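# Stack one keg centred on top of the other

## Task

Using the six arms (bases in metres, heading in degrees counter-clockwise from +x: arm1 at x=+0.42 y=+0.46 z=+0.76 heading -98; arm2 at x=+0.01 y=+0.47 z=+0.65 heading -83; arm3 at x=-0.44 y=+0.52 z=+0.67 heading -99; arm4 at x=-0.59 y=-0.23 z=+0.67 heading +59; arm5 at x=+0.02 y=-0.46 z=+0.73 heading +77; arm6 at x=+0.46 y=-0.52 z=+0.70 heading +103), set one keg upright and centred on top of the other keg. It counts only if the stack stands on its own, not held up by any robot; at the end every gripper must have released and the arms must be moved away.

## Robot and tools

Setup: six identical i2rt Big YAM arms, arm1 to arm6, each a six-joint arm with a two-finger gripper and a fisheye camera on the wrist. Bases (metres, scene frame) and headings (degrees counter-clockwise from +x): arm1 x=+0.42 y=+0.46 z=+0.76 heading -98; arm2 x=+0.01 y=+0.47 z=+0.65 heading -83; arm3 x=-0.44 y=+0.52 z=+0.67 heading -99; arm4 x=-0.59 y=-0.23 z=+0.67 heading +59; arm5 x=+0.02 y=-0.46 z=+0.73 heading +77; arm6 x=+0.46 y=-0.52 z=+0.70 heading +103. So arm1-3 sit on the +y side facing roughly -y, arm4-6 on the -y side. The hand reaches about 1.0 m from the joint1 axis. A fixed room camera, cam_high, also exists. Loose objects may occasionally get nudged by outside disturbances.

Frame: one shared scene frame, origin on the floor, +z up. The hand point is midway between the fingertips; its z axis runs along the fingers and the fingers close along its y axis.

execute_actions(actions, cameras): actions is a list holding exactly one action, or empty (an empty list only returns state and images). The action is an object keyed by robot name ("arm1".."arm6"); each robot gets its own entry {"joints": {...}}, not one shared list. Inside joints, every value is an absolute target, not an offset, named per joint: joint1_rad -2.879 to 2.879 (base yaw, positive counter-clockwise seen from above, 0 = along the base heading); joint2_rad 0 to 3.141 (shoulder, 0 = upper arm back and about level, increasing lifts it up and forward); joint3_rad 0 to 3.019 (elbow, 0 = folded, increasing opens); joint4_rad -1.692 to 1.57 (wrist pitch, positive tips fingers up); joint5_rad -1.57 to 1.57 (sideways wrist swing, positive toward the arm's right); joint6_rad -2.094 to 2.094 (hand roll, positive clockwise viewed from behind the hand); gripper_m 0 to 0.093 metres of fingertip gap. Angles are radians. Done tolerances are ±0.045, ±0.14, ±0.09, ±0.055, ±0.03, ±0.035 rad and ±0.003 m. Any joint or arm you omit may still be driving at its previous target. All named motions start together and may finish at different times; one action is capped at 15 s. Joints move at different speeds, so the hand can sweep a wide arc between postures. An unknown key or an out-of-range number rejects the whole call and nothing moves. cameras lists names from arm1_cam_wrist..arm6_cam_wrist, cam_high, or "all"; omitted/null/["all"] gives every camera, [] gives none; the "pictures" line gives the order of returned images, taken at call end.

wait(seconds): 0 to 10 s, commands nothing and returns the same as an empty action. zoom_image(camera, region): enlarges [x0, y0, x1, y1] pixels (origin top-left, at most 504x504) of that camera's most recent full image. read_manual(section) returns only licence texts. finished_scene(scene) closes the given scene (1 or 2) after the last command is held, reports success, and cannot be undone; answering without any tool call also ends everything.

Reading results: joint_positions gives each joint's reading. joint_status tells how each commanded motion ended. off_target: stopped short and may still push. contact_stop or time_out: the joint gives up its target and holds where it stopped, except that after time_out it may keep a target no farther than 0.375, 0.375, 0.113, 0.225, 0.075, 0.3 rad (joints 1-6) from its position and keep pushing; on_its_own lists such joints and will move them if the path clears. To relieve that push, command the reported position. "joint command not followed" (often with a cause line) means a self/inter-arm collision check blocked the arm's joint targets; the gripper target still runs; blocked joints show not_followed and may be retried with each later action until they get passable targets. Empty calls never show this line. In on_its_own, "held at" is the held target, not the current angle. Tiny target changes may not move a joint; a joint carrying weight sags.

Hazards: the arm does not stop on contact and can push very hard. Two robots pressing hard together fails and ends the run; a hard collision may too. Nothing reports robot-robot touching, and the collision check can be late and ignores fingers, gripper bodies and wrist cameras. Object contacts do not count. Arms don't coordinate: if one stalls, others continue. Avoid drops, slips, slams and hard shoves. Sustained loads heat motors (also while you deliberate); MOTOR HOT appears from 85 °C, and at 100 °C the arm's motors and gripper go limp (OVER-TEMPERATURE FAULT), the arm falls, and named unfinished keys show limit_stop_at_motor_heat; resend those targets later. Gripper force is roughly 50-62 N per pad, lower on some.

While you think, time passes and robots hold the last command. Fewer robot motion seconds is better. Finish with both kegs stacked, grippers opened and arms moved clear, then call finished_scene. The next scene's task arrives in that result; after resuming from elsewhere, send an empty execute_actions first to learn the current scene.

Each tool is called after "Call:" as a command line: name --argument value for each argument, lists and objects as JSON in quotes; but a table of rows of numbers goes row by row, as --pt "numbers of a row", without its own name.

## Session

Call:
execute_actions --actions '[]'

Scene clock: 0.00 s.
Motor temperatures (°C, as the motors report them): arm1=[28 28 28 25 28 25] | arm2=[29 26 29 26 26 28] | arm3=[27 27 25 26 25 28] | arm4=[29 28 28 27 30 26] | arm5=[28 28 28 28 27 27] | arm6=[25 27 28 27 29 27]
arm1.joint_positions: joint1_rad=+0.359 joint2_rad=+0.581 joint3_rad=+1.384 joint4_rad=-1.331 joint5_rad=+0.089 joint6_rad=-0.416 gripper_m=+0.094
arm1.joint_status: not commanded
arm1.hand: x=+0.4533 y=+0.2428 z=+1.3099 quat_wxyz=(-0.286, -0.409, -0.763, +0.410) (m; scene frame)
arm2.joint_positions: joint1_rad=-0.251 joint2_rad=+0.631 joint3_rad=+1.454 joint4_rad=-1.469 joint5_rad=-0.154 joint6_rad=+0.295 gripper_m=+0.095
arm2.joint_status: not commanded
arm2.hand: x=+0.0080 y=+0.2617 z=+1.1941 quat_wxyz=(-0.387, -0.730, -0.511, +0.237) (m; scene frame)
arm3.joint_positions: joint1_rad=+0.158 joint2_rad=+0.590 joint3_rad=+1.464 joint4_rad=-1.242 joint5_rad=+0.185 joint6_rad=+0.494 gripper_m=+0.095
arm3.joint_status: not commanded
arm3.hand: x=-0.4725 y=+0.3033 z=+1.2759 quat_wxyz=(-0.444, -0.732, -0.375, +0.356) (m; scene frame)
arm4.joint_positions: joint1_rad=-0.405 joint2_rad=+0.532 joint3_rad=+1.330 joint4_rad=-1.417 joint5_rad=-0.040 joint6_rad=-0.491 gripper_m=+0.094
arm4.joint_status: not commanded
arm4.hand: x=-0.4342 y=-0.1165 z=+1.1792 quat_wxyz=(-0.460, +0.473, -0.750, -0.050) (m; scene frame)
arm5.joint_positions: joint1_rad=+0.310 joint2_rad=+0.600 joint3_rad=+1.455 joint4_rad=-1.187 joint5_rad=+0.258 joint6_rad=+0.099 gripper_m=+0.094
arm5.joint_status: not commanded
arm5.hand: x=+0.0397 y=-0.2333 z=+1.3361 quat_wxyz=(-0.450, +0.516, -0.624, -0.376) (m; scene frame)
arm6.joint_positions: joint1_rad=-0.095 joint2_rad=+0.540 joint3_rad=+1.341 joint4_rad=-1.527 joint5_rad=-0.212 joint6_rad=+0.487 gripper_m=+0.095
arm6.joint_status: not commanded
arm6.hand: x=+0.4040 y=-0.3400 z=+1.1953 quat_wxyz=(-0.097, +0.551, -0.725, -0.402) (m; scene frame)
pictures: arm1_cam_wrist, arm2_cam_wrist, arm3_cam_wrist, arm4_cam_wrist, arm5_cam_wrist, arm6_cam_wrist, cam_high
Images, in order (width x height): arm1_cam_wrist 616x616, arm2_cam_wrist 616x616, arm3_cam_wrist 616x616, arm4_cam_wrist 616x616, arm5_cam_wrist 616x616, arm6_cam_wrist 616x616, cam_high 504x504.

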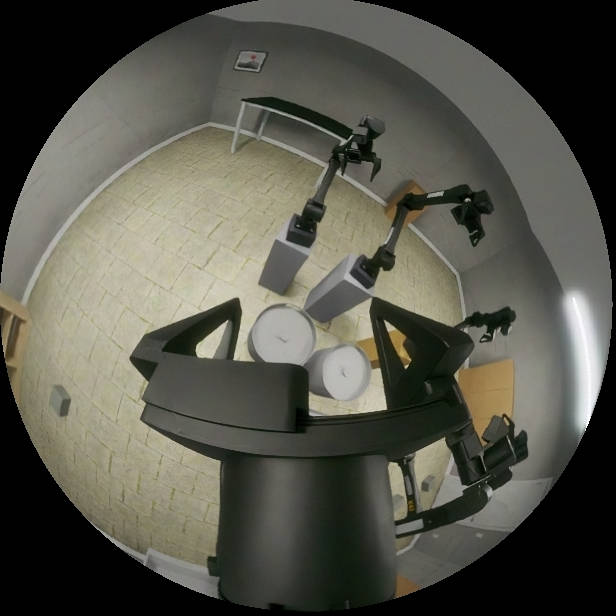

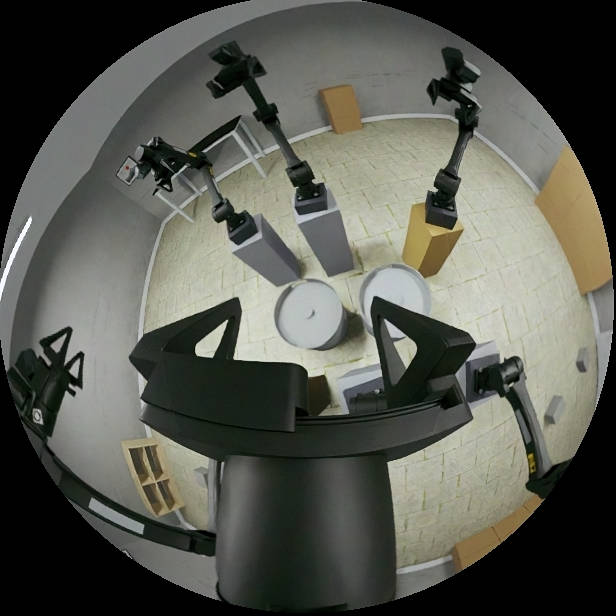

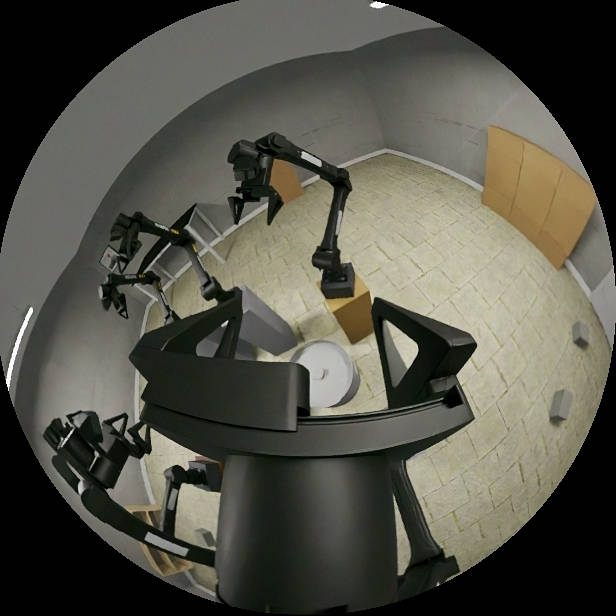

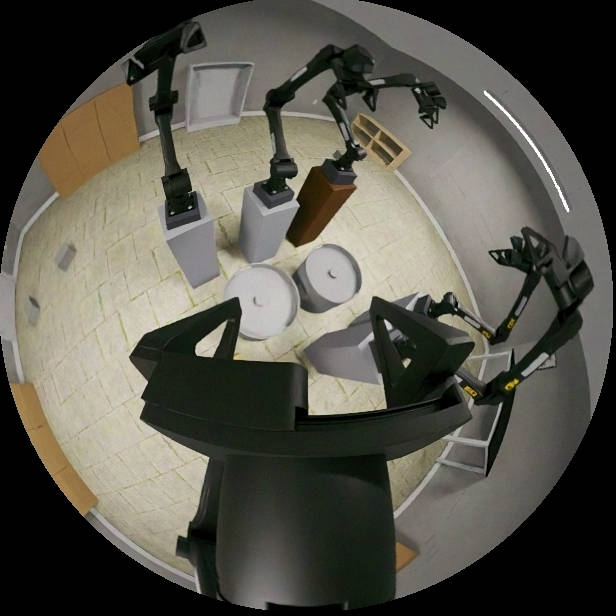

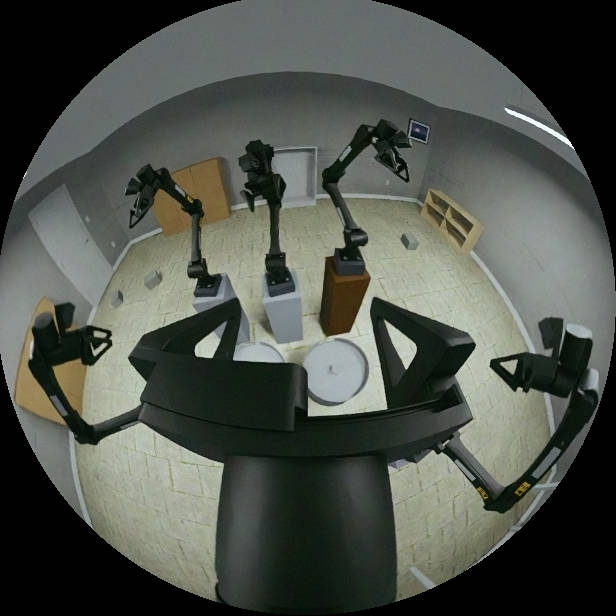

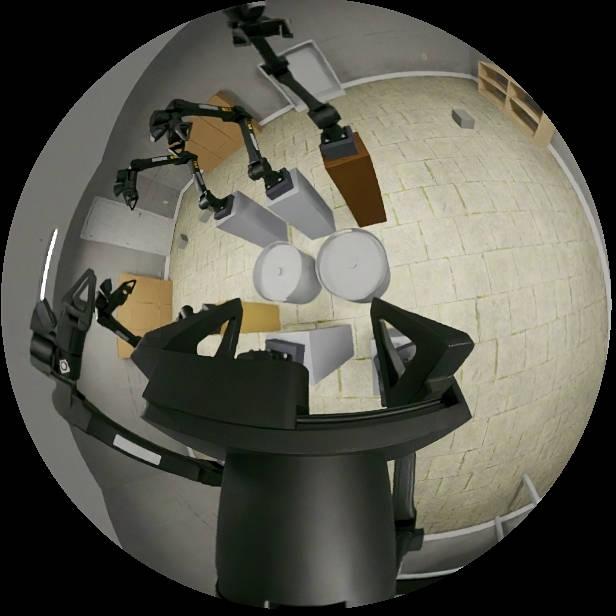

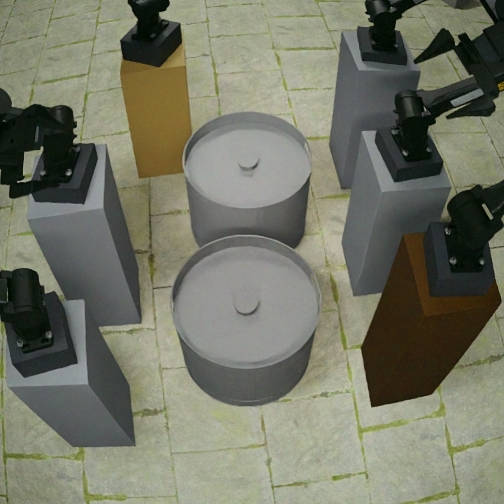

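Call:
zoom_image --camera "cam_high" --region '[130,90,370,420]'

Call:
zoom_image --camera "arm4_cam_wrist" --region '[200,220,380,360]'

Region (130, 90, 370, 420) of cam_high's 504x504 image, scaled by 1.527, with more detail than that image has; it fills the left 367 columns of this view, and the rest is white.

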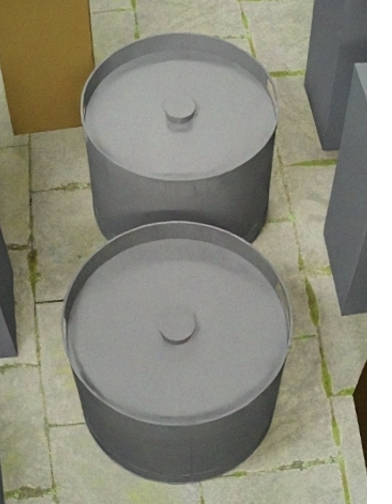

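Region (200, 220, 380, 360) of arm4_cam_wrist's 616x616 image, scaled by 2.800, with more detail than that image has.

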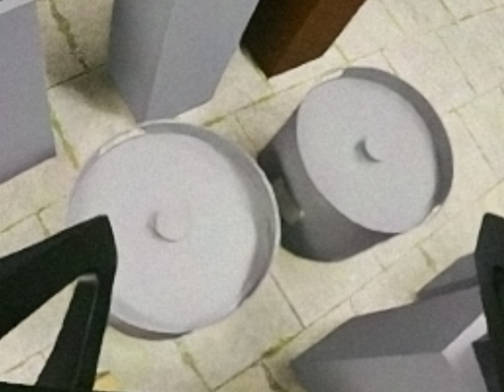

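Call:
execute_actions --actions '[{"arm1":{"joints":{"joint1_rad":0.05,"joint2_rad":0.1,"joint3_rad":1.3}},"arm3":{"joints":{"joint2_rad":0.1,"joint3_rad":1.3}},"arm6":{"joints":{"joint2_rad":0.1,"joint3_rad":1.3}},"arm2":{"joints":{"joint1_rad":-0.826,"joint2_rad":1.25,"joint3_rad":0.574,"joint4_rad":-0.9,"joint5_rad":0,"joint6_rad":-1.838}},"arm5":{"joints":{"joint1_rad":0.77,"joint2_rad":1.5,"joint3_rad":0.896,"joint4_rad":-0.97,"joint5_rad":0,"joint6_rad":1.677}},"arm4":{"joints":{"joint1_rad":0.149,"joint2_rad":1.3,"joint3_rad":0.618,"joint4_rad":-0.89,"joint5_rad":0,"joint6_rad":-0.392}}}]' --cameras '[]'

Call:
execute_actions --actions '[{"arm2":{"joints":{"joint2_rad":1.894,"joint4_rad":-0.251}},"arm5":{"joints":{"joint2_rad":2.227,"joint4_rad":-0.24}},"arm4":{"joints":{"joint2_rad":1.977,"joint4_rad":-0.212}}}]' --cameras '["arm2_cam_wrist","arm4_cam_wrist","arm5_cam_wrist","cam_high"]'

Scene clock: 55.27 s.
Motor temperatures (°C, as the motors report them): arm1=[28 29 34 25 28 25] | arm2=[29 26 34 26 26 28] | arm3=[27 27 30 27 25 28] | arm4=[29 28 33 27 30 26] | arm5=[28 28 32 28 27 27] | arm6=[25 27 32 27 29 27]
arm1.joint_positions: joint1_rad=+0.054 joint2_rad=+0.090 joint3_rad=+1.298 joint4_rad=-1.331 joint5_rad=+0.089 joint6_rad=-0.416 gripper_m=+0.094
arm1.joint_status: all done
arm1.hand: x=+0.4026 y=+0.4323 z=+1.3226 quat_wxyz=(-0.309, -0.458, -0.592, +0.587) (m; scene frame)
arm2.joint_positions: joint1_rad=-0.825 joint2_rad=+1.270 joint3_rad=+0.579 joint4_rad=-0.914 joint5_rad=+0.001 joint6_rad=-1.822 gripper_m=+0.095
arm2.joint_status: all done
arm2.hand: x=-0.1590 y=+0.2722 z=+0.6750 quat_wxyz=(-0.009, -0.225, -0.974, -0.012) (m; scene frame)
arm3.joint_positions: joint1_rad=+0.158 joint2_rad=+0.079 joint3_rad=+1.296 joint4_rad=-1.242 joint5_rad=+0.185 joint6_rad=+0.494 gripper_m=+0.095
arm3.joint_status: all done
arm3.hand: x=-0.4718 y=+0.4951 z=+1.2530 quat_wxyz=(-0.562, -0.645, -0.309, +0.415) (m; scene frame)
arm4.joint_positions: joint1_rad=+0.150 joint2_rad=+1.299 joint3_rad=+0.614 joint4_rad=-0.900 joint5_rad=-0.001 joint6_rad=-0.408 gripper_m=+0.094
arm4.joint_status: all done
arm4.hand: x=-0.4820 y=+0.0254 z=+0.6944 quat_wxyz=(+0.003, +0.710, -0.704, -0.001) (m; scene frame)
arm5.joint_positions: joint1_rad=+0.776 joint2_rad=+1.482 joint3_rad=+0.877 joint4_rad=-0.969 joint5_rad=+0.002 joint6_rad=+1.667 gripper_m=+0.094
arm5.joint_status: all done
arm5.hand: x=-0.1745 y=-0.1463 z=+0.7753 quat_wxyz=(-0.005, +0.228, -0.974, +0.001) (m; scene frame)
arm6.joint_positions: joint1_rad=-0.095 joint2_rad=+0.099 joint3_rad=+1.290 joint4_rad=-1.527 joint5_rad=-0.212 joint6_rad=+0.487 gripper_m=+0.095
arm6.joint_status: all done
arm6.hand: x=+0.4237 y=-0.4958 z=+1.2111 quat_wxyz=(-0.184, +0.511, -0.636, -0.547) (m; scene frame)
pictures: none
No camera images: the call's "cameras" was empty. Leave "cameras" out to get every camera's image.

Scene clock: 56.70 s.
Motor temperatures (°C, as the motors report them): arm1=[28 29 33 25 28 25] | arm2=[29 27 34 26 26 28] | arm3=[27 27 30 27 25 28] | arm4=[29 28 33 27 30 26] | arm5=[28 28 32 28 27 27] | arm6=[25 27 32 27 29 27]
arm1.joint_positions: joint1_rad=+0.054 joint2_rad=+0.090 joint3_rad=+1.298 joint4_rad=-1.331 joint5_rad=+0.089 joint6_rad=-0.416 gripper_m=+0.094
arm1.joint_status: not commanded
arm1.hand: x=+0.4026 y=+0.4323 z=+1.3226 quat_wxyz=(-0.309, -0.458, -0.592, +0.587) (m; scene frame)
arm2.joint_positions: joint1_rad=-0.825 joint2_rad=+1.887 joint3_rad=+0.579 joint4_rad=-0.265 joint5_rad=+0.001 joint6_rad=-1.823 gripper_m=+0.095
arm2.joint_status: all done
arm2.hand: x=-0.1865 y=+0.2387 z=+0.5067 quat_wxyz=(-0.001, -0.224, -0.975, +0.002) (m; scene frame)
arm3.joint_positions: joint1_rad=+0.158 joint2_rad=+0.079 joint3_rad=+1.296 joint4_rad=-1.242 joint5_rad=+0.185 joint6_rad=+0.494 gripper_m=+0.095
arm3.joint_status: not commanded
arm3.hand: x=-0.4718 y=+0.4951 z=+1.2530 quat_wxyz=(-0.562, -0.645, -0.309, +0.415) (m; scene frame)
arm4.joint_positions: joint1_rad=+0.150 joint2_rad=+1.981 joint3_rad=+0.614 joint4_rad=-0.223 joint5_rad=-0.001 joint6_rad=-0.408 gripper_m=+0.094
arm4.joint_status: all done
arm4.hand: x=-0.4700 y=+0.0551 z=+0.4997 quat_wxyz=(+0.005, +0.710, -0.704, +0.000) (m; scene frame)
arm5.joint_positions: joint1_rad=+0.776 joint2_rad=+2.213 joint3_rad=+0.881 joint4_rad=-0.250 joint5_rad=+0.002 joint6_rad=+1.667 gripper_m=+0.094
arm5.joint_status: all done
arm5.hand: x=-0.1841 y=-0.1272 z=+0.5006 quat_wxyz=(-0.006, +0.228, -0.974, +0.004) (m; scene frame)
arm6.joint_positions: joint1_rad=-0.095 joint2_rad=+0.099 joint3_rad=+1.290 joint4_rad=-1.527 joint5_rad=-0.212 joint6_rad=+0.487 gripper_m=+0.095
arm6.joint_status: not commanded
arm6.hand: x=+0.4237 y=-0.4958 z=+1.2111 quat_wxyz=(-0.184, +0.511, -0.636, -0.547) (m; scene frame)
pictures: arm2_cam_wrist, arm4_cam_wrist, arm5_cam_wrist, cam_high
Images, in order (width x height): arm2_cam_wrist 616x616, arm4_cam_wrist 616x616, arm5_cam_wrist 616x616, cam_high 504x504.

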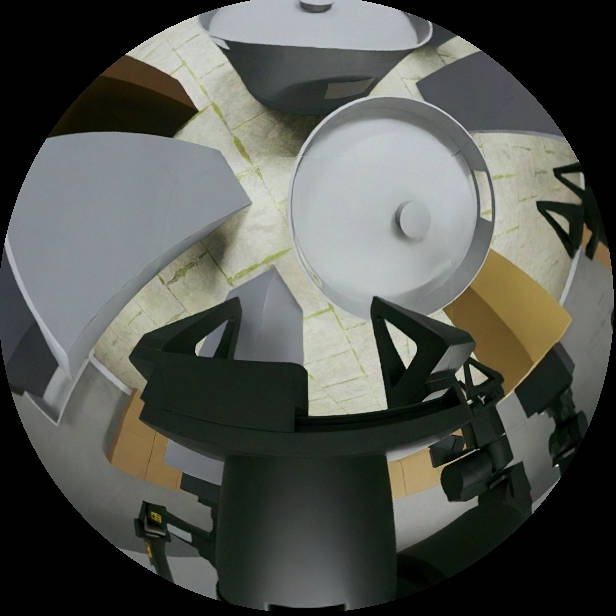

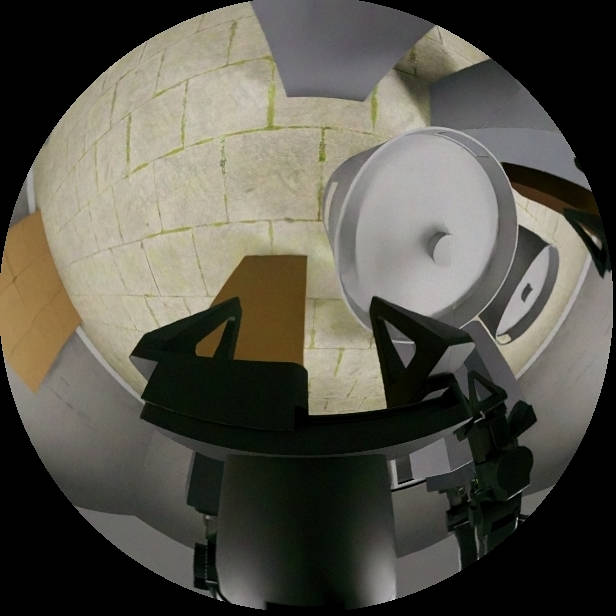

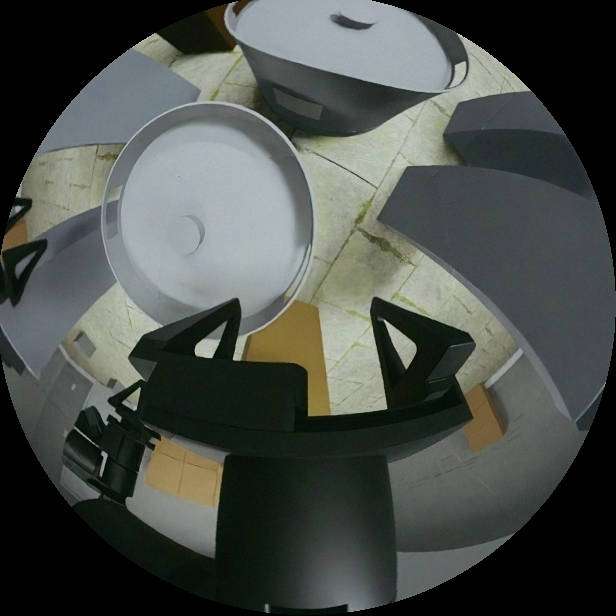

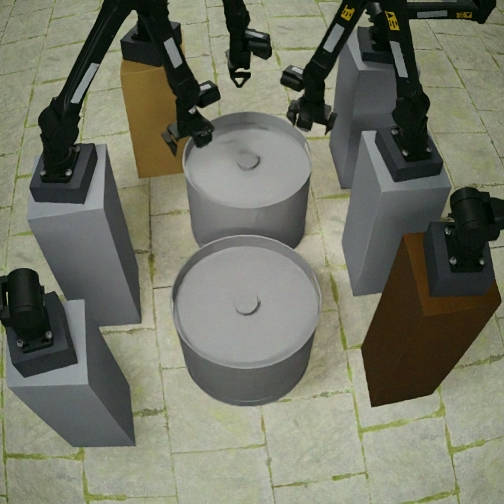

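Call:
execute_actions --actions '[{"arm2":{"joints":{"joint1_rad":-0.656,"joint2_rad":2.229,"joint3_rad":0.576,"joint4_rad":0.095,"joint6_rad":-1.581}},"arm5":{"joints":{"joint1_rad":0.635,"joint2_rad":2.482,"joint3_rad":0.965,"joint4_rad":-0.035,"joint6_rad":1.455}},"arm4":{"joints":{"joint1_rad":0.037,"joint2_rad":2.293,"joint3_rad":0.75,"joint4_rad":-0.012,"joint6_rad":-0.504}}}]' --cameras '["arm2_cam_wrist","arm4_cam_wrist","arm5_cam_wrist","cam_high"]'

Scene clock: 77.20 s.
Motor temperatures (°C, as the motors report them): arm1=[28 29 32 25 28 25] | arm2=[29 27 31 26 26 28] | arm3=[27 27 28 27 25 28] | arm4=[29 29 30 27 30 26] | arm5=[28 29 31 28 27 27] | arm6=[25 28 31 27 29 27]
arm1.joint_positions: joint1_rad=+0.054 joint2_rad=+0.090 joint3_rad=+1.298 joint4_rad=-1.331 joint5_rad=+0.089 joint6_rad=-0.416 gripper_m=+0.094
arm1.joint_status: not commanded
arm1.hand: x=+0.4026 y=+0.4323 z=+1.3226 quat_wxyz=(-0.309, -0.458, -0.592, +0.587) (m; scene frame)
arm2.joint_positions: joint1_rad=-0.652 joint2_rad=+2.230 joint3_rad=+0.579 joint4_rad=+0.079 joint5_rad=+0.001 joint6_rad=-1.597 gripper_m=+0.095
arm2.joint_status: all done
arm2.hand: x=-0.1307 y=+0.2303 z=+0.4137 quat_wxyz=(-0.001, -0.250, -0.968, +0.003) (m; scene frame)
arm3.joint_positions: joint1_rad=+0.158 joint2_rad=+0.079 joint3_rad=+1.296 joint4_rad=-1.242 joint5_rad=+0.185 joint6_rad=+0.494 gripper_m=+0.095
arm3.joint_status: not commanded
arm3.hand: x=-0.4718 y=+0.4951 z=+1.2530 quat_wxyz=(-0.562, -0.645, -0.309, +0.415) (m; scene frame)
arm4.joint_positions: joint1_rad=+0.031 joint2_rad=+2.308 joint3_rad=+0.748 joint4_rad=-0.021 joint5_rad=-0.001 joint6_rad=-0.488 gripper_m=+0.094
arm4.joint_status: all done
arm4.hand: x=-0.4270 y=+0.0574 z=+0.4062 quat_wxyz=(+0.001, +0.696, -0.718, -0.002) (m; scene frame)
arm5.joint_positions: joint1_rad=+0.630 joint2_rad=+2.480 joint3_rad=+0.959 joint4_rad=-0.045 joint5_rad=+0.002 joint6_rad=+1.466 gripper_m=+0.094
arm5.joint_status: all done
arm5.hand: x=-0.1301 y=-0.1079 z=+0.4072 quat_wxyz=(-0.004, +0.255, -0.967, -0.003) (m; scene frame)
arm6.joint_positions: joint1_rad=-0.095 joint2_rad=+0.099 joint3_rad=+1.290 joint4_rad=-1.527 joint5_rad=-0.212 joint6_rad=+0.487 gripper_m=+0.095
arm6.joint_status: not commanded
arm6.hand: x=+0.4237 y=-0.4958 z=+1.2111 quat_wxyz=(-0.184, +0.511, -0.636, -0.547) (m; scene frame)
pictures: arm2_cam_wrist, arm4_cam_wrist, arm5_cam_wrist, cam_high
Images, in order (width x height): arm2_cam_wrist 616x616, arm4_cam_wrist 616x616, arm5_cam_wrist 616x616, cam_high 504x504.

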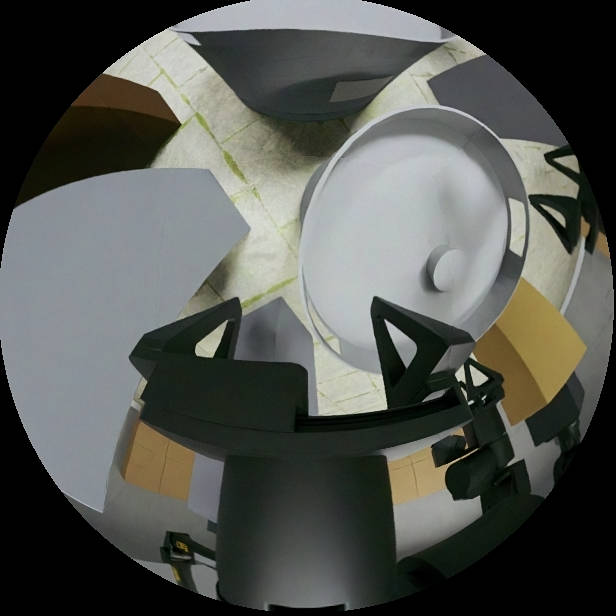

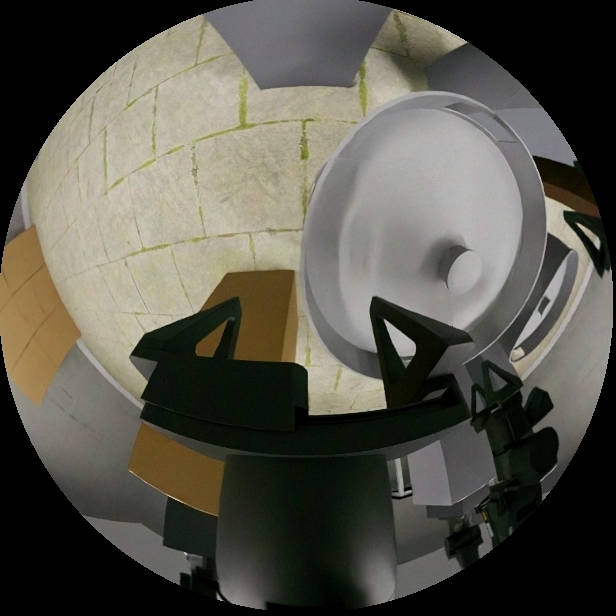

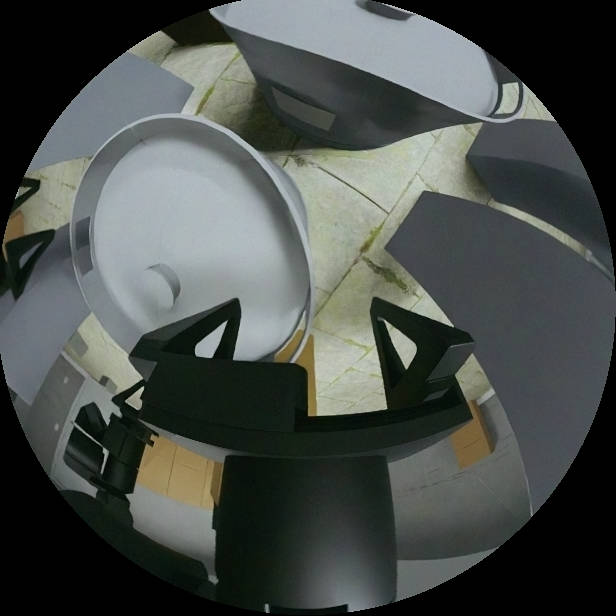

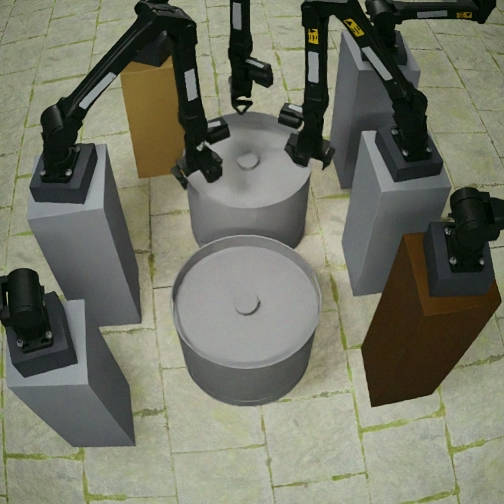

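Call:
execute_actions --actions '[{"arm2":{"joints":{"joint2_rad":2.53,"joint3_rad":0.71,"joint4_rad":0.262}},"arm5":{"joints":{"joint2_rad":2.718,"joint3_rad":1.11,"joint4_rad":0.05}},"arm4":{"joints":{"joint2_rad":2.55,"joint3_rad":0.876,"joint4_rad":0.124}}}]' --cameras '["arm2_cam_wrist","arm4_cam_wrist","arm5_cam_wrist"]'

Scene clock: 83.03 s.
Motor temperatures (°C, as the motors report them): arm1=[28 29 31 25 28 25] | arm2=[29 27 31 26 26 28] | arm3=[27 27 28 27 25 28] | arm4=[29 30 29 27 30 26] | arm5=[28 29 30 28 27 27] | arm6=[25 28 31 27 29 27]
arm1.joint_positions: joint1_rad=+0.054 joint2_rad=+0.090 joint3_rad=+1.298 joint4_rad=-1.331 joint5_rad=+0.089 joint6_rad=-0.416 gripper_m=+0.094
arm1.joint_status: not commanded
arm1.hand: x=+0.4026 y=+0.4323 z=+1.3226 quat_wxyz=(-0.309, -0.458, -0.592, +0.587) (m; scene frame)
arm2.joint_positions: joint1_rad=-0.652 joint2_rad=+2.468 joint3_rad=+0.737 joint4_rad=+0.277 joint5_rad=+0.001 joint6_rad=-1.592 gripper_m=+0.095
arm2.joint_status: all done
arm2.hand: x=-0.1568 y=+0.1856 z=+0.3447 quat_wxyz=(+0.015, -0.252, -0.966, +0.059) (m; scene frame)
arm3.joint_positions: joint1_rad=+0.158 joint2_rad=+0.079 joint3_rad=+1.296 joint4_rad=-1.242 joint5_rad=+0.185 joint6_rad=+0.494 gripper_m=+0.095
arm3.joint_status: not commanded
arm3.hand: x=-0.4718 y=+0.4951 z=+1.2530 quat_wxyz=(-0.562, -0.645, -0.309, +0.415) (m; scene frame)
arm4.joint_positions: joint1_rad=+0.031 joint2_rad=+2.567 joint3_rad=+0.873 joint4_rad=+0.119 joint5_rad=-0.001 joint6_rad=-0.488 gripper_m=+0.094
arm4.joint_status: all done
arm4.hand: x=-0.4265 y=+0.0589 z=+0.3233 quat_wxyz=(-0.002, +0.696, -0.718, -0.003) (m; scene frame)
arm5.joint_positions: joint1_rad=+0.636 joint2_rad=+2.654 joint3_rad=+1.139 joint4_rad=+0.064 joint5_rad=-0.003 joint6_rad=+1.460 gripper_m=+0.094
arm5.joint_status: all done
arm5.hand: x=-0.1550 y=-0.0577 z=+0.3475 quat_wxyz=(+0.007, +0.260, -0.964, -0.059) (m; scene frame)
arm6.joint_positions: joint1_rad=-0.095 joint2_rad=+0.099 joint3_rad=+1.290 joint4_rad=-1.527 joint5_rad=-0.212 joint6_rad=+0.487 gripper_m=+0.095
arm6.joint_status: not commanded
arm6.hand: x=+0.4237 y=-0.4958 z=+1.2111 quat_wxyz=(-0.184, +0.511, -0.636, -0.547) (m; scene frame)
pictures: arm2_cam_wrist, arm4_cam_wrist, arm5_cam_wrist
Images, in order (width x height): arm2_cam_wrist 616x616, arm4_cam_wrist 616x616, arm5_cam_wrist 616x616.

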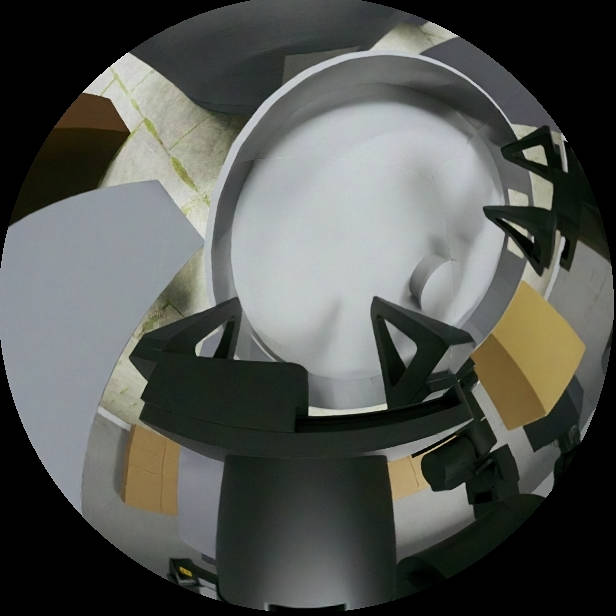

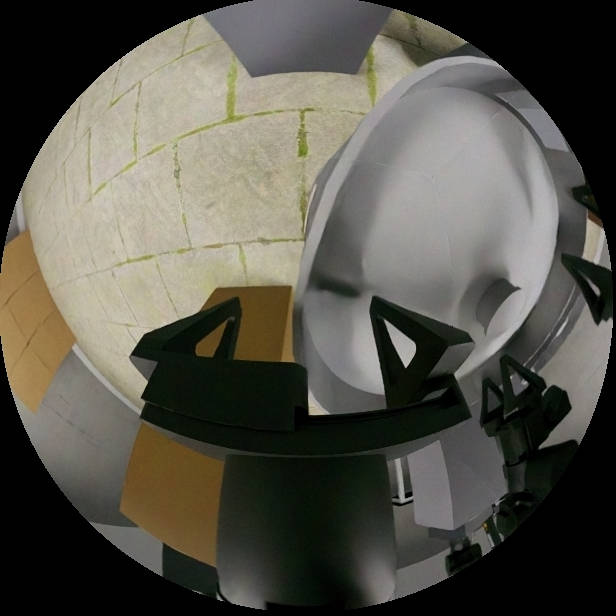

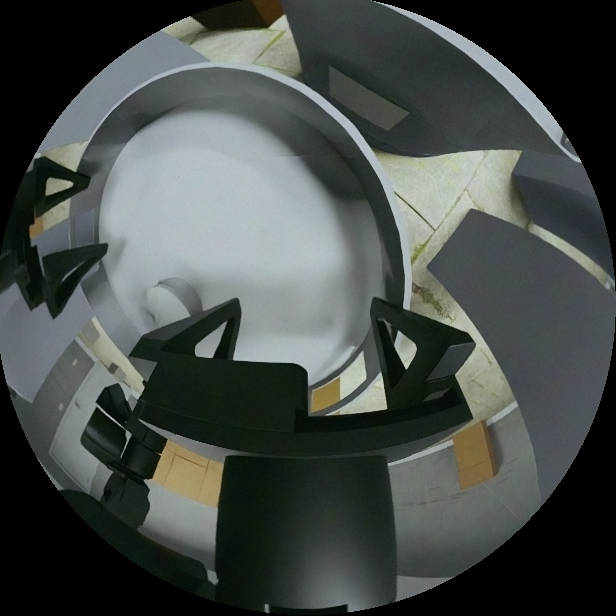

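Call:
execute_actions --actions '[{"arm2":{"joints":{"joint2_rad":2.3}},"arm5":{"joints":{"joint2_rad":2.52}}}]' --cameras '[]'

Call:
execute_actions --actions '[{"arm2":{"joints":{"joint3_rad":0.60,"joint4_rad":0.15}},"arm5":{"joints":{"joint3_rad":0.99,"joint4_rad":-0.015}}}]' --cameras '[]'

Call:
execute_actions --actions '[{"arm2":{"joints":{"joint2_rad":2.41,"joint3_rad":0.64,"joint4_rad":0.2}},"arm5":{"joints":{"joint2_rad":2.62,"joint3_rad":1.035,"joint4_rad":0.015}}}]' --cameras '["arm2_cam_wrist","arm5_cam_wrist"]'

Scene clock: 90.03 s.
Motor temperatures (°C, as the motors report them): arm1=[28 29 31 25 28 25] | arm2=[29 27 31 26 26 28] | arm3=[27 27 28 27 25 28] | arm4=[29 30 29 27 30 26] | arm5=[28 29 30 28 27 27] | arm6=[25 28 31 27 29 27]
arm1.joint_positions: joint1_rad=+0.054 joint2_rad=+0.090 joint3_rad=+1.298 joint4_rad=-1.331 joint5_rad=+0.089 joint6_rad=-0.416 gripper_m=+0.094
arm1.joint_status: not commanded
arm1.hand: x=+0.4026 y=+0.4323 z=+1.3226 quat_wxyz=(-0.309, -0.458, -0.592, +0.587) (m; scene frame)
arm2.joint_positions: joint1_rad=-0.652 joint2_rad=+2.301 joint3_rad=+0.711 joint4_rad=+0.270 joint5_rad=+0.001 joint6_rad=-1.592 gripper_m=+0.095
arm2.joint_status: all done
arm2.hand: x=-0.1824 y=+0.1425 z=+0.3999 quat_wxyz=(+0.033, -0.251, -0.960, +0.123) (m; scene frame)
arm3.joint_positions: joint1_rad=+0.158 joint2_rad=+0.079 joint3_rad=+1.296 joint4_rad=-1.242 joint5_rad=+0.185 joint6_rad=+0.494 gripper_m=+0.095
arm3.joint_status: not commanded
arm3.hand: x=-0.4718 y=+0.4951 z=+1.2530 quat_wxyz=(-0.562, -0.645, -0.309, +0.415) (m; scene frame)
arm4.joint_positions: joint1_rad=+0.031 joint2_rad=+2.567 joint3_rad=+0.873 joint4_rad=+0.119 joint5_rad=-0.001 joint6_rad=-0.488 gripper_m=+0.094
arm4.joint_status: not commanded
arm4.hand: x=-0.4265 y=+0.0589 z=+0.3233 quat_wxyz=(-0.002, +0.696, -0.718, -0.003) (m; scene frame)
arm5.joint_positions: joint1_rad=+0.636 joint2_rad=+2.510 joint3_rad=+1.110 joint4_rad=+0.055 joint5_rad=-0.003 joint6_rad=+1.460 gripper_m=+0.094
arm5.joint_status: all done
arm5.hand: x=-0.1751 y=-0.0133 z=+0.4081 quat_wxyz=(+0.015, +0.260, -0.959, -0.111) (m; scene frame)
arm6.joint_positions: joint1_rad=-0.095 joint2_rad=+0.099 joint3_rad=+1.290 joint4_rad=-1.527 joint5_rad=-0.212 joint6_rad=+0.487 gripper_m=+0.095
arm6.joint_status: not commanded
arm6.hand: x=+0.4237 y=-0.4958 z=+1.2111 quat_wxyz=(-0.184, +0.511, -0.636, -0.547) (m; scene frame)
pictures: none
No camera images: the call's "cameras" was empty. Leave "cameras" out to get every camera's image.

Scene clock: 90.93 s.
Motor temperatures (°C, as the motors report them): arm1=[28 29 31 25 28 25] | arm2=[29 27 31 26 26 28] | arm3=[27 27 28 27 25 28] | arm4=[29 30 29 27 30 26] | arm5=[28 29 30 28 27 27] | arm6=[25 28 31 27 29 27]
arm1.joint_positions: joint1_rad=+0.054 joint2_rad=+0.090 joint3_rad=+1.298 joint4_rad=-1.331 joint5_rad=+0.089 joint6_rad=-0.416 gripper_m=+0.094
arm1.joint_status: not commanded
arm1.hand: x=+0.4026 y=+0.4323 z=+1.3226 quat_wxyz=(-0.309, -0.458, -0.592, +0.587) (m; scene frame)
arm2.joint_positions: joint1_rad=-0.652 joint2_rad=+2.301 joint3_rad=+0.594 joint4_rad=+0.158 joint5_rad=+0.001 joint6_rad=-1.592 gripper_m=+0.095
arm2.joint_status: all done
arm2.hand: x=-0.1318 y=+0.2285 z=+0.3952 quat_wxyz=(+0.002, -0.253, -0.967, +0.014) (m; scene frame)
arm3.joint_positions: joint1_rad=+0.158 joint2_rad=+0.079 joint3_rad=+1.296 joint4_rad=-1.242 joint5_rad=+0.185 joint6_rad=+0.494 gripper_m=+0.095
arm3.joint_status: not commanded
arm3.hand: x=-0.4718 y=+0.4951 z=+1.2530 quat_wxyz=(-0.562, -0.645, -0.309, +0.415) (m; scene frame)
arm4.joint_positions: joint1_rad=+0.031 joint2_rad=+2.567 joint3_rad=+0.873 joint4_rad=+0.119 joint5_rad=-0.001 joint6_rad=-0.488 gripper_m=+0.094
arm4.joint_status: not commanded
arm4.hand: x=-0.4265 y=+0.0589 z=+0.3233 quat_wxyz=(-0.002, +0.696, -0.718, -0.003) (m; scene frame)
arm5.joint_positions: joint1_rad=+0.636 joint2_rad=+2.510 joint3_rad=+0.984 joint4_rad=-0.012 joint5_rad=-0.003 joint6_rad=+1.460 gripper_m=+0.094
arm5.joint_status: all done
arm5.hand: x=-0.1366 y=-0.1002 z=+0.3969 quat_wxyz=(+0.000, +0.261, -0.965, -0.016) (m; scene frame)
arm6.joint_positions: joint1_rad=-0.095 joint2_rad=+0.099 joint3_rad=+1.290 joint4_rad=-1.527 joint5_rad=-0.212 joint6_rad=+0.487 gripper_m=+0.095
arm6.joint_status: not commanded
arm6.hand: x=+0.4237 y=-0.4958 z=+1.2111 quat_wxyz=(-0.184, +0.511, -0.636, -0.547) (m; scene frame)
pictures: none
No camera images: the call's "cameras" was empty. Leave "cameras" out to get every camera's image.

Scene clock: 91.83 s.
Motor temperatures (°C, as the motors report them): arm1=[28 29 31 25 28 25] | arm2=[29 27 31 26 26 28] | arm3=[27 27 28 27 25 28] | arm4=[29 30 29 27 30 26] | arm5=[28 29 30 28 27 27] | arm6=[25 28 31 27 29 27]
arm1.joint_positions: joint1_rad=+0.054 joint2_rad=+0.090 joint3_rad=+1.298 joint4_rad=-1.331 joint5_rad=+0.089 joint6_rad=-0.416 gripper_m=+0.094
arm1.joint_status: not commanded
arm1.hand: x=+0.4026 y=+0.4323 z=+1.3226 quat_wxyz=(-0.309, -0.458, -0.592, +0.587) (m; scene frame)
arm2.joint_positions: joint1_rad=-0.652 joint2_rad=+2.405 joint3_rad=+0.642 joint4_rad=+0.190 joint5_rad=+0.001 joint6_rad=-1.592 gripper_m=+0.095
arm2.joint_status: all done
arm2.hand: x=-0.1296 y=+0.2320 z=+0.3658 quat_wxyz=(-0.001, -0.253, -0.968, +0.002) (m; scene frame)
arm3.joint_positions: joint1_rad=+0.158 joint2_rad=+0.079 joint3_rad=+1.296 joint4_rad=-1.242 joint5_rad=+0.185 joint6_rad=+0.494 gripper_m=+0.095
arm3.joint_status: not commanded
arm3.hand: x=-0.4718 y=+0.4951 z=+1.2530 quat_wxyz=(-0.562, -0.645, -0.309, +0.415) (m; scene frame)
arm4.joint_positions: joint1_rad=+0.031 joint2_rad=+2.567 joint3_rad=+0.873 joint4_rad=+0.119 joint5_rad=-0.001 joint6_rad=-0.488 gripper_m=+0.094
arm4.joint_status: not commanded
arm4.hand: x=-0.4265 y=+0.0589 z=+0.3233 quat_wxyz=(-0.002, +0.696, -0.718, -0.003) (m; scene frame)
arm5.joint_positions: joint1_rad=+0.636 joint2_rad=+2.604 joint3_rad=+1.034 joint4_rad=+0.010 joint5_rad=-0.003 joint6_rad=+1.460 gripper_m=+0.094
arm5.joint_status: all done
arm5.hand: x=-0.1334 y=-0.1069 z=+0.3634 quat_wxyz=(-0.001, +0.261, -0.965, -0.006) (m; scene frame)
arm6.joint_positions: joint1_rad=-0.095 joint2_rad=+0.099 joint3_rad=+1.290 joint4_rad=-1.527 joint5_rad=-0.212 joint6_rad=+0.487 gripper_m=+0.095
arm6.joint_status: not commanded
arm6.hand: x=+0.4237 y=-0.4958 z=+1.2111 quat_wxyz=(-0.184, +0.511, -0.636, -0.547) (m; scene frame)
pictures: arm2_cam_wrist, arm5_cam_wrist
Images, in order (width x height): arm2_cam_wrist 616x616, arm5_cam_wrist 616x616.

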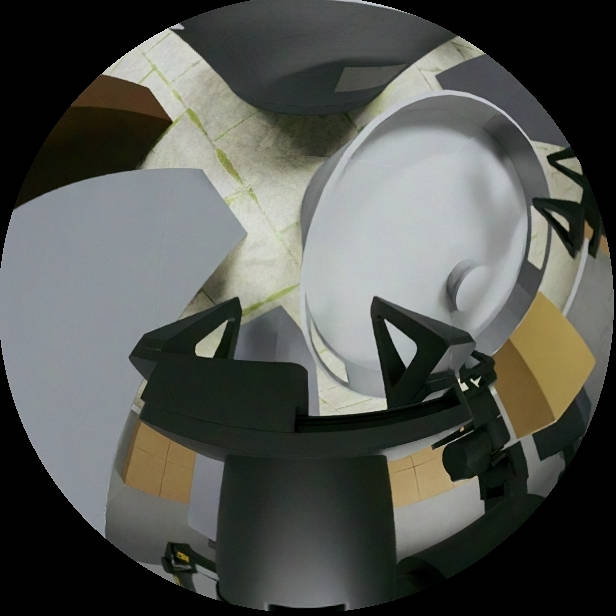

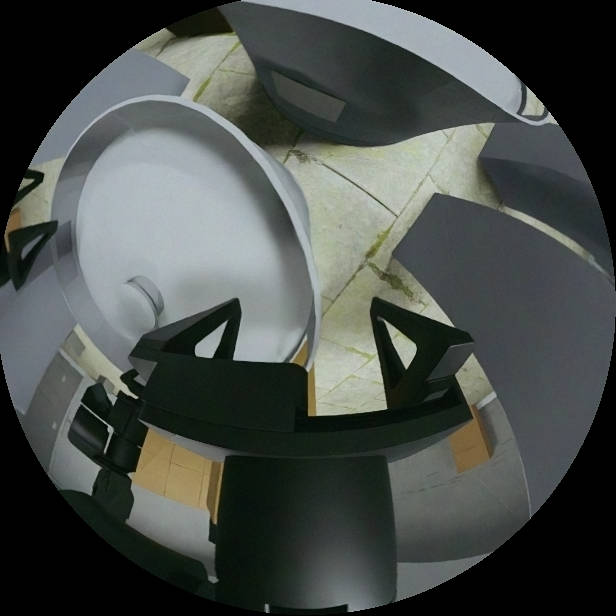

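Call:
execute_actions --actions '[{"arm2":{"joints":{"joint2_rad":2.55,"joint3_rad":0.712,"joint4_rad":0.262}},"arm5":{"joints":{"joint2_rad":2.74,"joint3_rad":1.098,"joint4_rad":0.058}}}]' --cameras '["arm2_cam_wrist","arm5_cam_wrist"]'

Scene clock: 95.23 s.
Motor temperatures (°C, as the motors report them): arm1=[28 29 31 25 28 25] | arm2=[29 27 31 26 26 28] | arm3=[27 27 28 27 25 28] | arm4=[29 30 29 27 30 26] | arm5=[28 29 30 28 27 27] | arm6=[25 28 31 27 29 27]
arm1.joint_positions: joint1_rad=+0.054 joint2_rad=+0.090 joint3_rad=+1.298 joint4_rad=-1.331 joint5_rad=+0.089 joint6_rad=-0.416 gripper_m=+0.094
arm1.joint_status: not commanded
arm1.hand: x=+0.4026 y=+0.4323 z=+1.3226 quat_wxyz=(-0.309, -0.458, -0.592, +0.587) (m; scene frame)
arm2.joint_positions: joint1_rad=-0.652 joint2_rad=+2.548 joint3_rad=+0.715 joint4_rad=+0.253 joint5_rad=+0.001 joint6_rad=-1.592 gripper_m=+0.095
arm2.joint_status: all done
arm2.hand: x=-0.1288 y=+0.2330 z=+0.3233 quat_wxyz=(-0.002, -0.253, -0.968, -0.001) (m; scene frame)
arm3.joint_positions: joint1_rad=+0.158 joint2_rad=+0.079 joint3_rad=+1.296 joint4_rad=-1.242 joint5_rad=+0.185 joint6_rad=+0.494 gripper_m=+0.095
arm3.joint_status: not commanded
arm3.hand: x=-0.4718 y=+0.4951 z=+1.2530 quat_wxyz=(-0.562, -0.645, -0.309, +0.415) (m; scene frame)
arm4.joint_positions: joint1_rad=+0.031 joint2_rad=+2.567 joint3_rad=+0.873 joint4_rad=+0.119 joint5_rad=-0.001 joint6_rad=-0.488 gripper_m=+0.094
arm4.joint_status: not commanded
arm4.hand: x=-0.4265 y=+0.0589 z=+0.3233 quat_wxyz=(-0.002, +0.696, -0.718, -0.003) (m; scene frame)
arm5.joint_positions: joint1_rad=+0.636 joint2_rad=+2.727 joint3_rad=+1.096 joint4_rad=+0.053 joint5_rad=-0.003 joint6_rad=+1.460 gripper_m=+0.094
arm5.joint_status: all done
arm5.hand: x=-0.1275 y=-0.1195 z=+0.3188 quat_wxyz=(-0.003, +0.261, -0.965, +0.003) (m; scene frame)
arm6.joint_positions: joint1_rad=-0.095 joint2_rad=+0.099 joint3_rad=+1.290 joint4_rad=-1.527 joint5_rad=-0.212 joint6_rad=+0.487 gripper_m=+0.095
arm6.joint_status: not commanded
arm6.hand: x=+0.4237 y=-0.4958 z=+1.2111 quat_wxyz=(-0.184, +0.511, -0.636, -0.547) (m; scene frame)
pictures: arm2_cam_wrist, arm5_cam_wrist
Images, in order (width x height): arm2_cam_wrist 616x616, arm5_cam_wrist 616x616.

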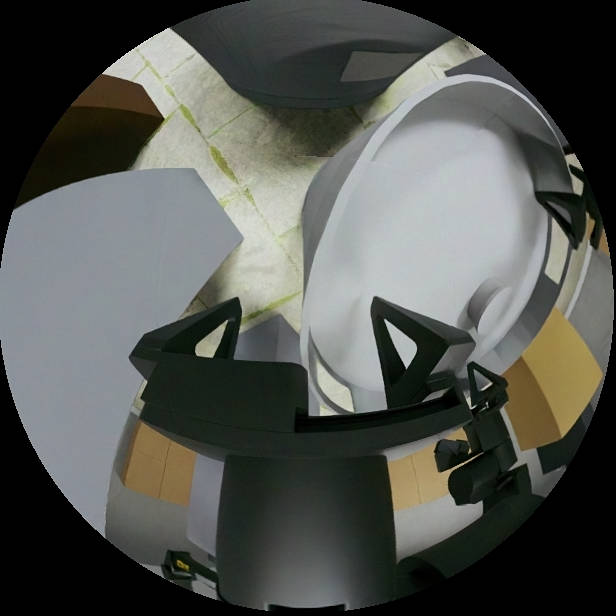

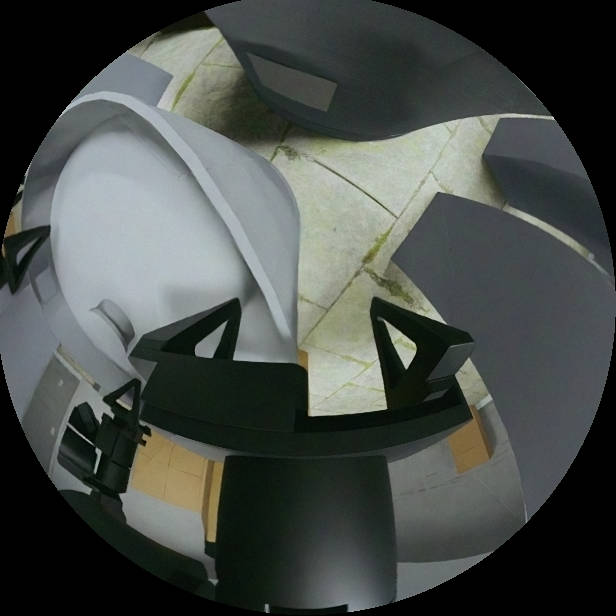

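Call:
execute_actions --actions '[{"arm2":{"joints":{"joint2_rad":2.59,"joint3_rad":0.737,"joint4_rad":0.282}},"arm5":{"joints":{"joint2_rad":2.765,"joint3_rad":1.135,"joint4_rad":0.058}},"arm4":{"joints":{"joint2_rad":2.59,"joint3_rad":0.897,"joint4_rad":0.14}}}]' --cameras '[]'

Call:
execute_actions --actions '[{"arm2":{"joints":{"gripper_m":0}},"arm5":{"joints":{"gripper_m":0}},"arm4":{"joints":{"gripper_m":0}}}]' --cameras '["arm2_cam_wrist","arm4_cam_wrist","arm5_cam_wrist","cam_high"]'

Scene clock: 99.67 s.
Motor temperatures (°C, as the motors report them): arm1=[28 29 31 25 28 25] | arm2=[29 27 30 26 26 28] | arm3=[27 27 28 27 25 28] | arm4=[29 30 29 27 30 26] | arm5=[28 29 30 28 27 27] | arm6=[25 28 31 27 29 27]
arm1.joint_positions: joint1_rad=+0.054 joint2_rad=+0.090 joint3_rad=+1.298 joint4_rad=-1.331 joint5_rad=+0.089 joint6_rad=-0.416 gripper_m=+0.094
arm1.joint_status: not commanded
arm1.hand: x=+0.4026 y=+0.4323 z=+1.3226 quat_wxyz=(-0.309, -0.458, -0.592, +0.587) (m; scene frame)
arm2.joint_positions: joint1_rad=-0.652 joint2_rad=+2.573 joint3_rad=+0.732 joint4_rad=+0.269 joint5_rad=+0.001 joint6_rad=-1.592 gripper_m=+0.095
arm2.joint_status: all done
arm2.hand: x=-0.1299 y=+0.2311 z=+0.3152 quat_wxyz=(-0.001, -0.253, -0.968, +0.002) (m; scene frame)
arm3.joint_positions: joint1_rad=+0.158 joint2_rad=+0.079 joint3_rad=+1.296 joint4_rad=-1.242 joint5_rad=+0.185 joint6_rad=+0.494 gripper_m=+0.095
arm3.joint_status: not commanded
arm3.hand: x=-0.4718 y=+0.4951 z=+1.2530 quat_wxyz=(-0.562, -0.645, -0.309, +0.415) (m; scene frame)
arm4.joint_positions: joint1_rad=+0.031 joint2_rad=+2.582 joint3_rad=+0.894 joint4_rad=+0.131 joint5_rad=-0.001 joint6_rad=-0.488 gripper_m=+0.094
arm4.joint_status: all done
arm4.hand: x=-0.4220 y=+0.0667 z=+0.3177 quat_wxyz=(-0.011, +0.696, -0.718, -0.006) (m; scene frame)
arm5.joint_positions: joint1_rad=+0.636 joint2_rad=+2.731 joint3_rad=+1.110 joint4_rad=+0.053 joint5_rad=-0.003 joint6_rad=+1.460 gripper_m=+0.094
arm5.joint_status: all done
arm5.hand: x=-0.1302 y=-0.1134 z=+0.3169 quat_wxyz=(-0.002, +0.261, -0.965, -0.002) (m; scene frame)
arm6.joint_positions: joint1_rad=-0.095 joint2_rad=+0.099 joint3_rad=+1.290 joint4_rad=-1.527 joint5_rad=-0.212 joint6_rad=+0.487 gripper_m=+0.095
arm6.joint_status: not commanded
arm6.hand: x=+0.4237 y=-0.4958 z=+1.2111 quat_wxyz=(-0.184, +0.511, -0.636, -0.547) (m; scene frame)
pictures: none
No camera images: the call's "cameras" was empty. Leave "cameras" out to get every camera's image.

Scene clock: 100.53 s.
Motor temperatures (°C, as the motors report them): arm1=[28 29 31 25 28 25] | arm2=[29 27 30 26 26 28] | arm3=[27 27 28 27 25 28] | arm4=[29 30 29 27 30 26] | arm5=[28 29 30 28 27 27] | arm6=[25 28 31 27 29 27]
arm1.joint_positions: joint1_rad=+0.054 joint2_rad=+0.090 joint3_rad=+1.298 joint4_rad=-1.331 joint5_rad=+0.089 joint6_rad=-0.416 gripper_m=+0.094
arm1.joint_status: not commanded
arm1.hand: x=+0.4026 y=+0.4323 z=+1.3226 quat_wxyz=(-0.309, -0.458, -0.592, +0.587) (m; scene frame)
arm2.joint_positions: joint1_rad=-0.652 joint2_rad=+2.576 joint3_rad=+0.730 joint4_rad=+0.269 joint5_rad=+0.001 joint6_rad=-1.577 gripper_m=+0.002
arm2.joint_status: all done
arm2.hand: x=-0.1286 y=+0.2332 z=+0.3147 quat_wxyz=(-0.002, -0.260, -0.966, +0.000) (m; scene frame)
arm3.joint_positions: joint1_rad=+0.158 joint2_rad=+0.079 joint3_rad=+1.296 joint4_rad=-1.242 joint5_rad=+0.185 joint6_rad=+0.494 gripper_m=+0.095
arm3.joint_status: not commanded
arm3.hand: x=-0.4718 y=+0.4951 z=+1.2530 quat_wxyz=(-0.562, -0.645, -0.309, +0.415) (m; scene frame)
arm4.joint_positions: joint1_rad=+0.046 joint2_rad=+2.585 joint3_rad=+0.891 joint4_rad=+0.131 joint5_rad=-0.006 joint6_rad=-0.472 gripper_m=+0.002
arm4.joint_status: all done
arm4.hand: x=-0.4288 y=+0.0667 z=+0.3171 quat_wxyz=(-0.007, +0.696, -0.718, -0.007) (m; scene frame)
arm5.joint_positions: joint1_rad=+0.636 joint2_rad=+2.740 joint3_rad=+1.122 joint4_rad=+0.048 joint5_rad=+0.000 joint6_rad=+1.404 gripper_m=+0.001
arm5.joint_status: all done
arm5.hand: x=-0.1304 y=-0.1117 z=+0.3137 quat_wxyz=(-0.003, +0.288, -0.958, -0.001) (m; scene frame)
arm6.joint_positions: joint1_rad=-0.095 joint2_rad=+0.099 joint3_rad=+1.290 joint4_rad=-1.527 joint5_rad=-0.212 joint6_rad=+0.487 gripper_m=+0.095
arm6.joint_status: not commanded
arm6.hand: x=+0.4237 y=-0.4958 z=+1.2111 quat_wxyz=(-0.184, +0.511, -0.636, -0.547) (m; scene frame)
pictures: arm2_cam_wrist, arm4_cam_wrist, arm5_cam_wrist, cam_high
Images, in order (width x height): arm2_cam_wrist 616x616, arm4_cam_wrist 616x616, arm5_cam_wrist 616x616, cam_high 504x504.

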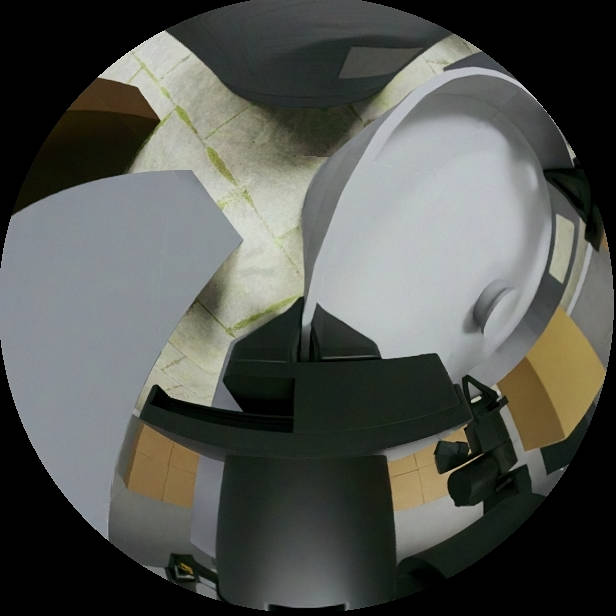

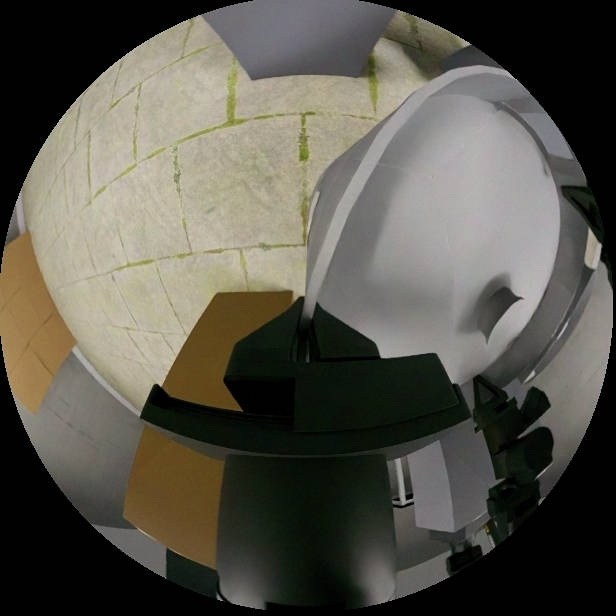

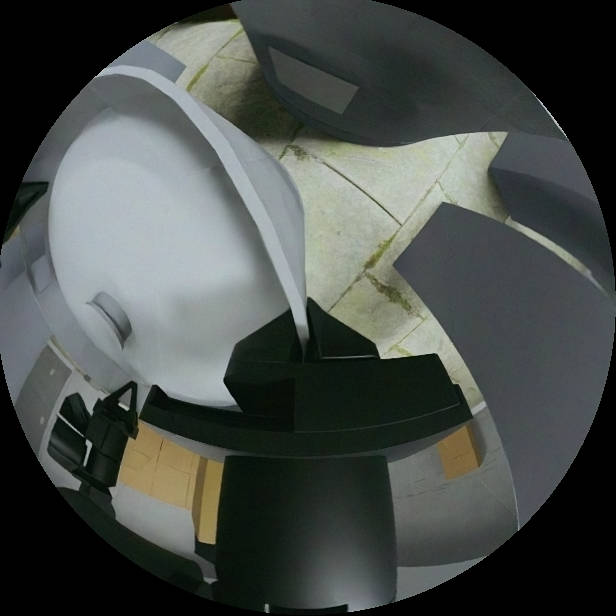

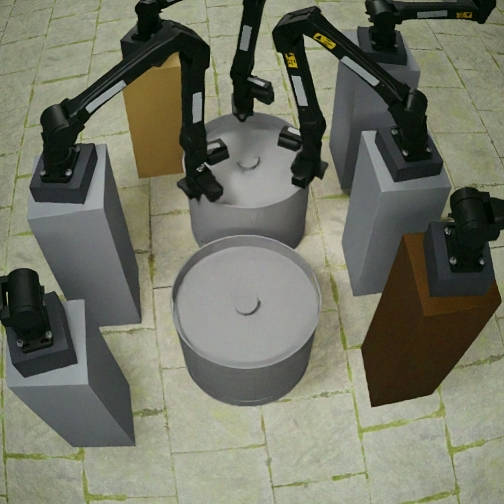

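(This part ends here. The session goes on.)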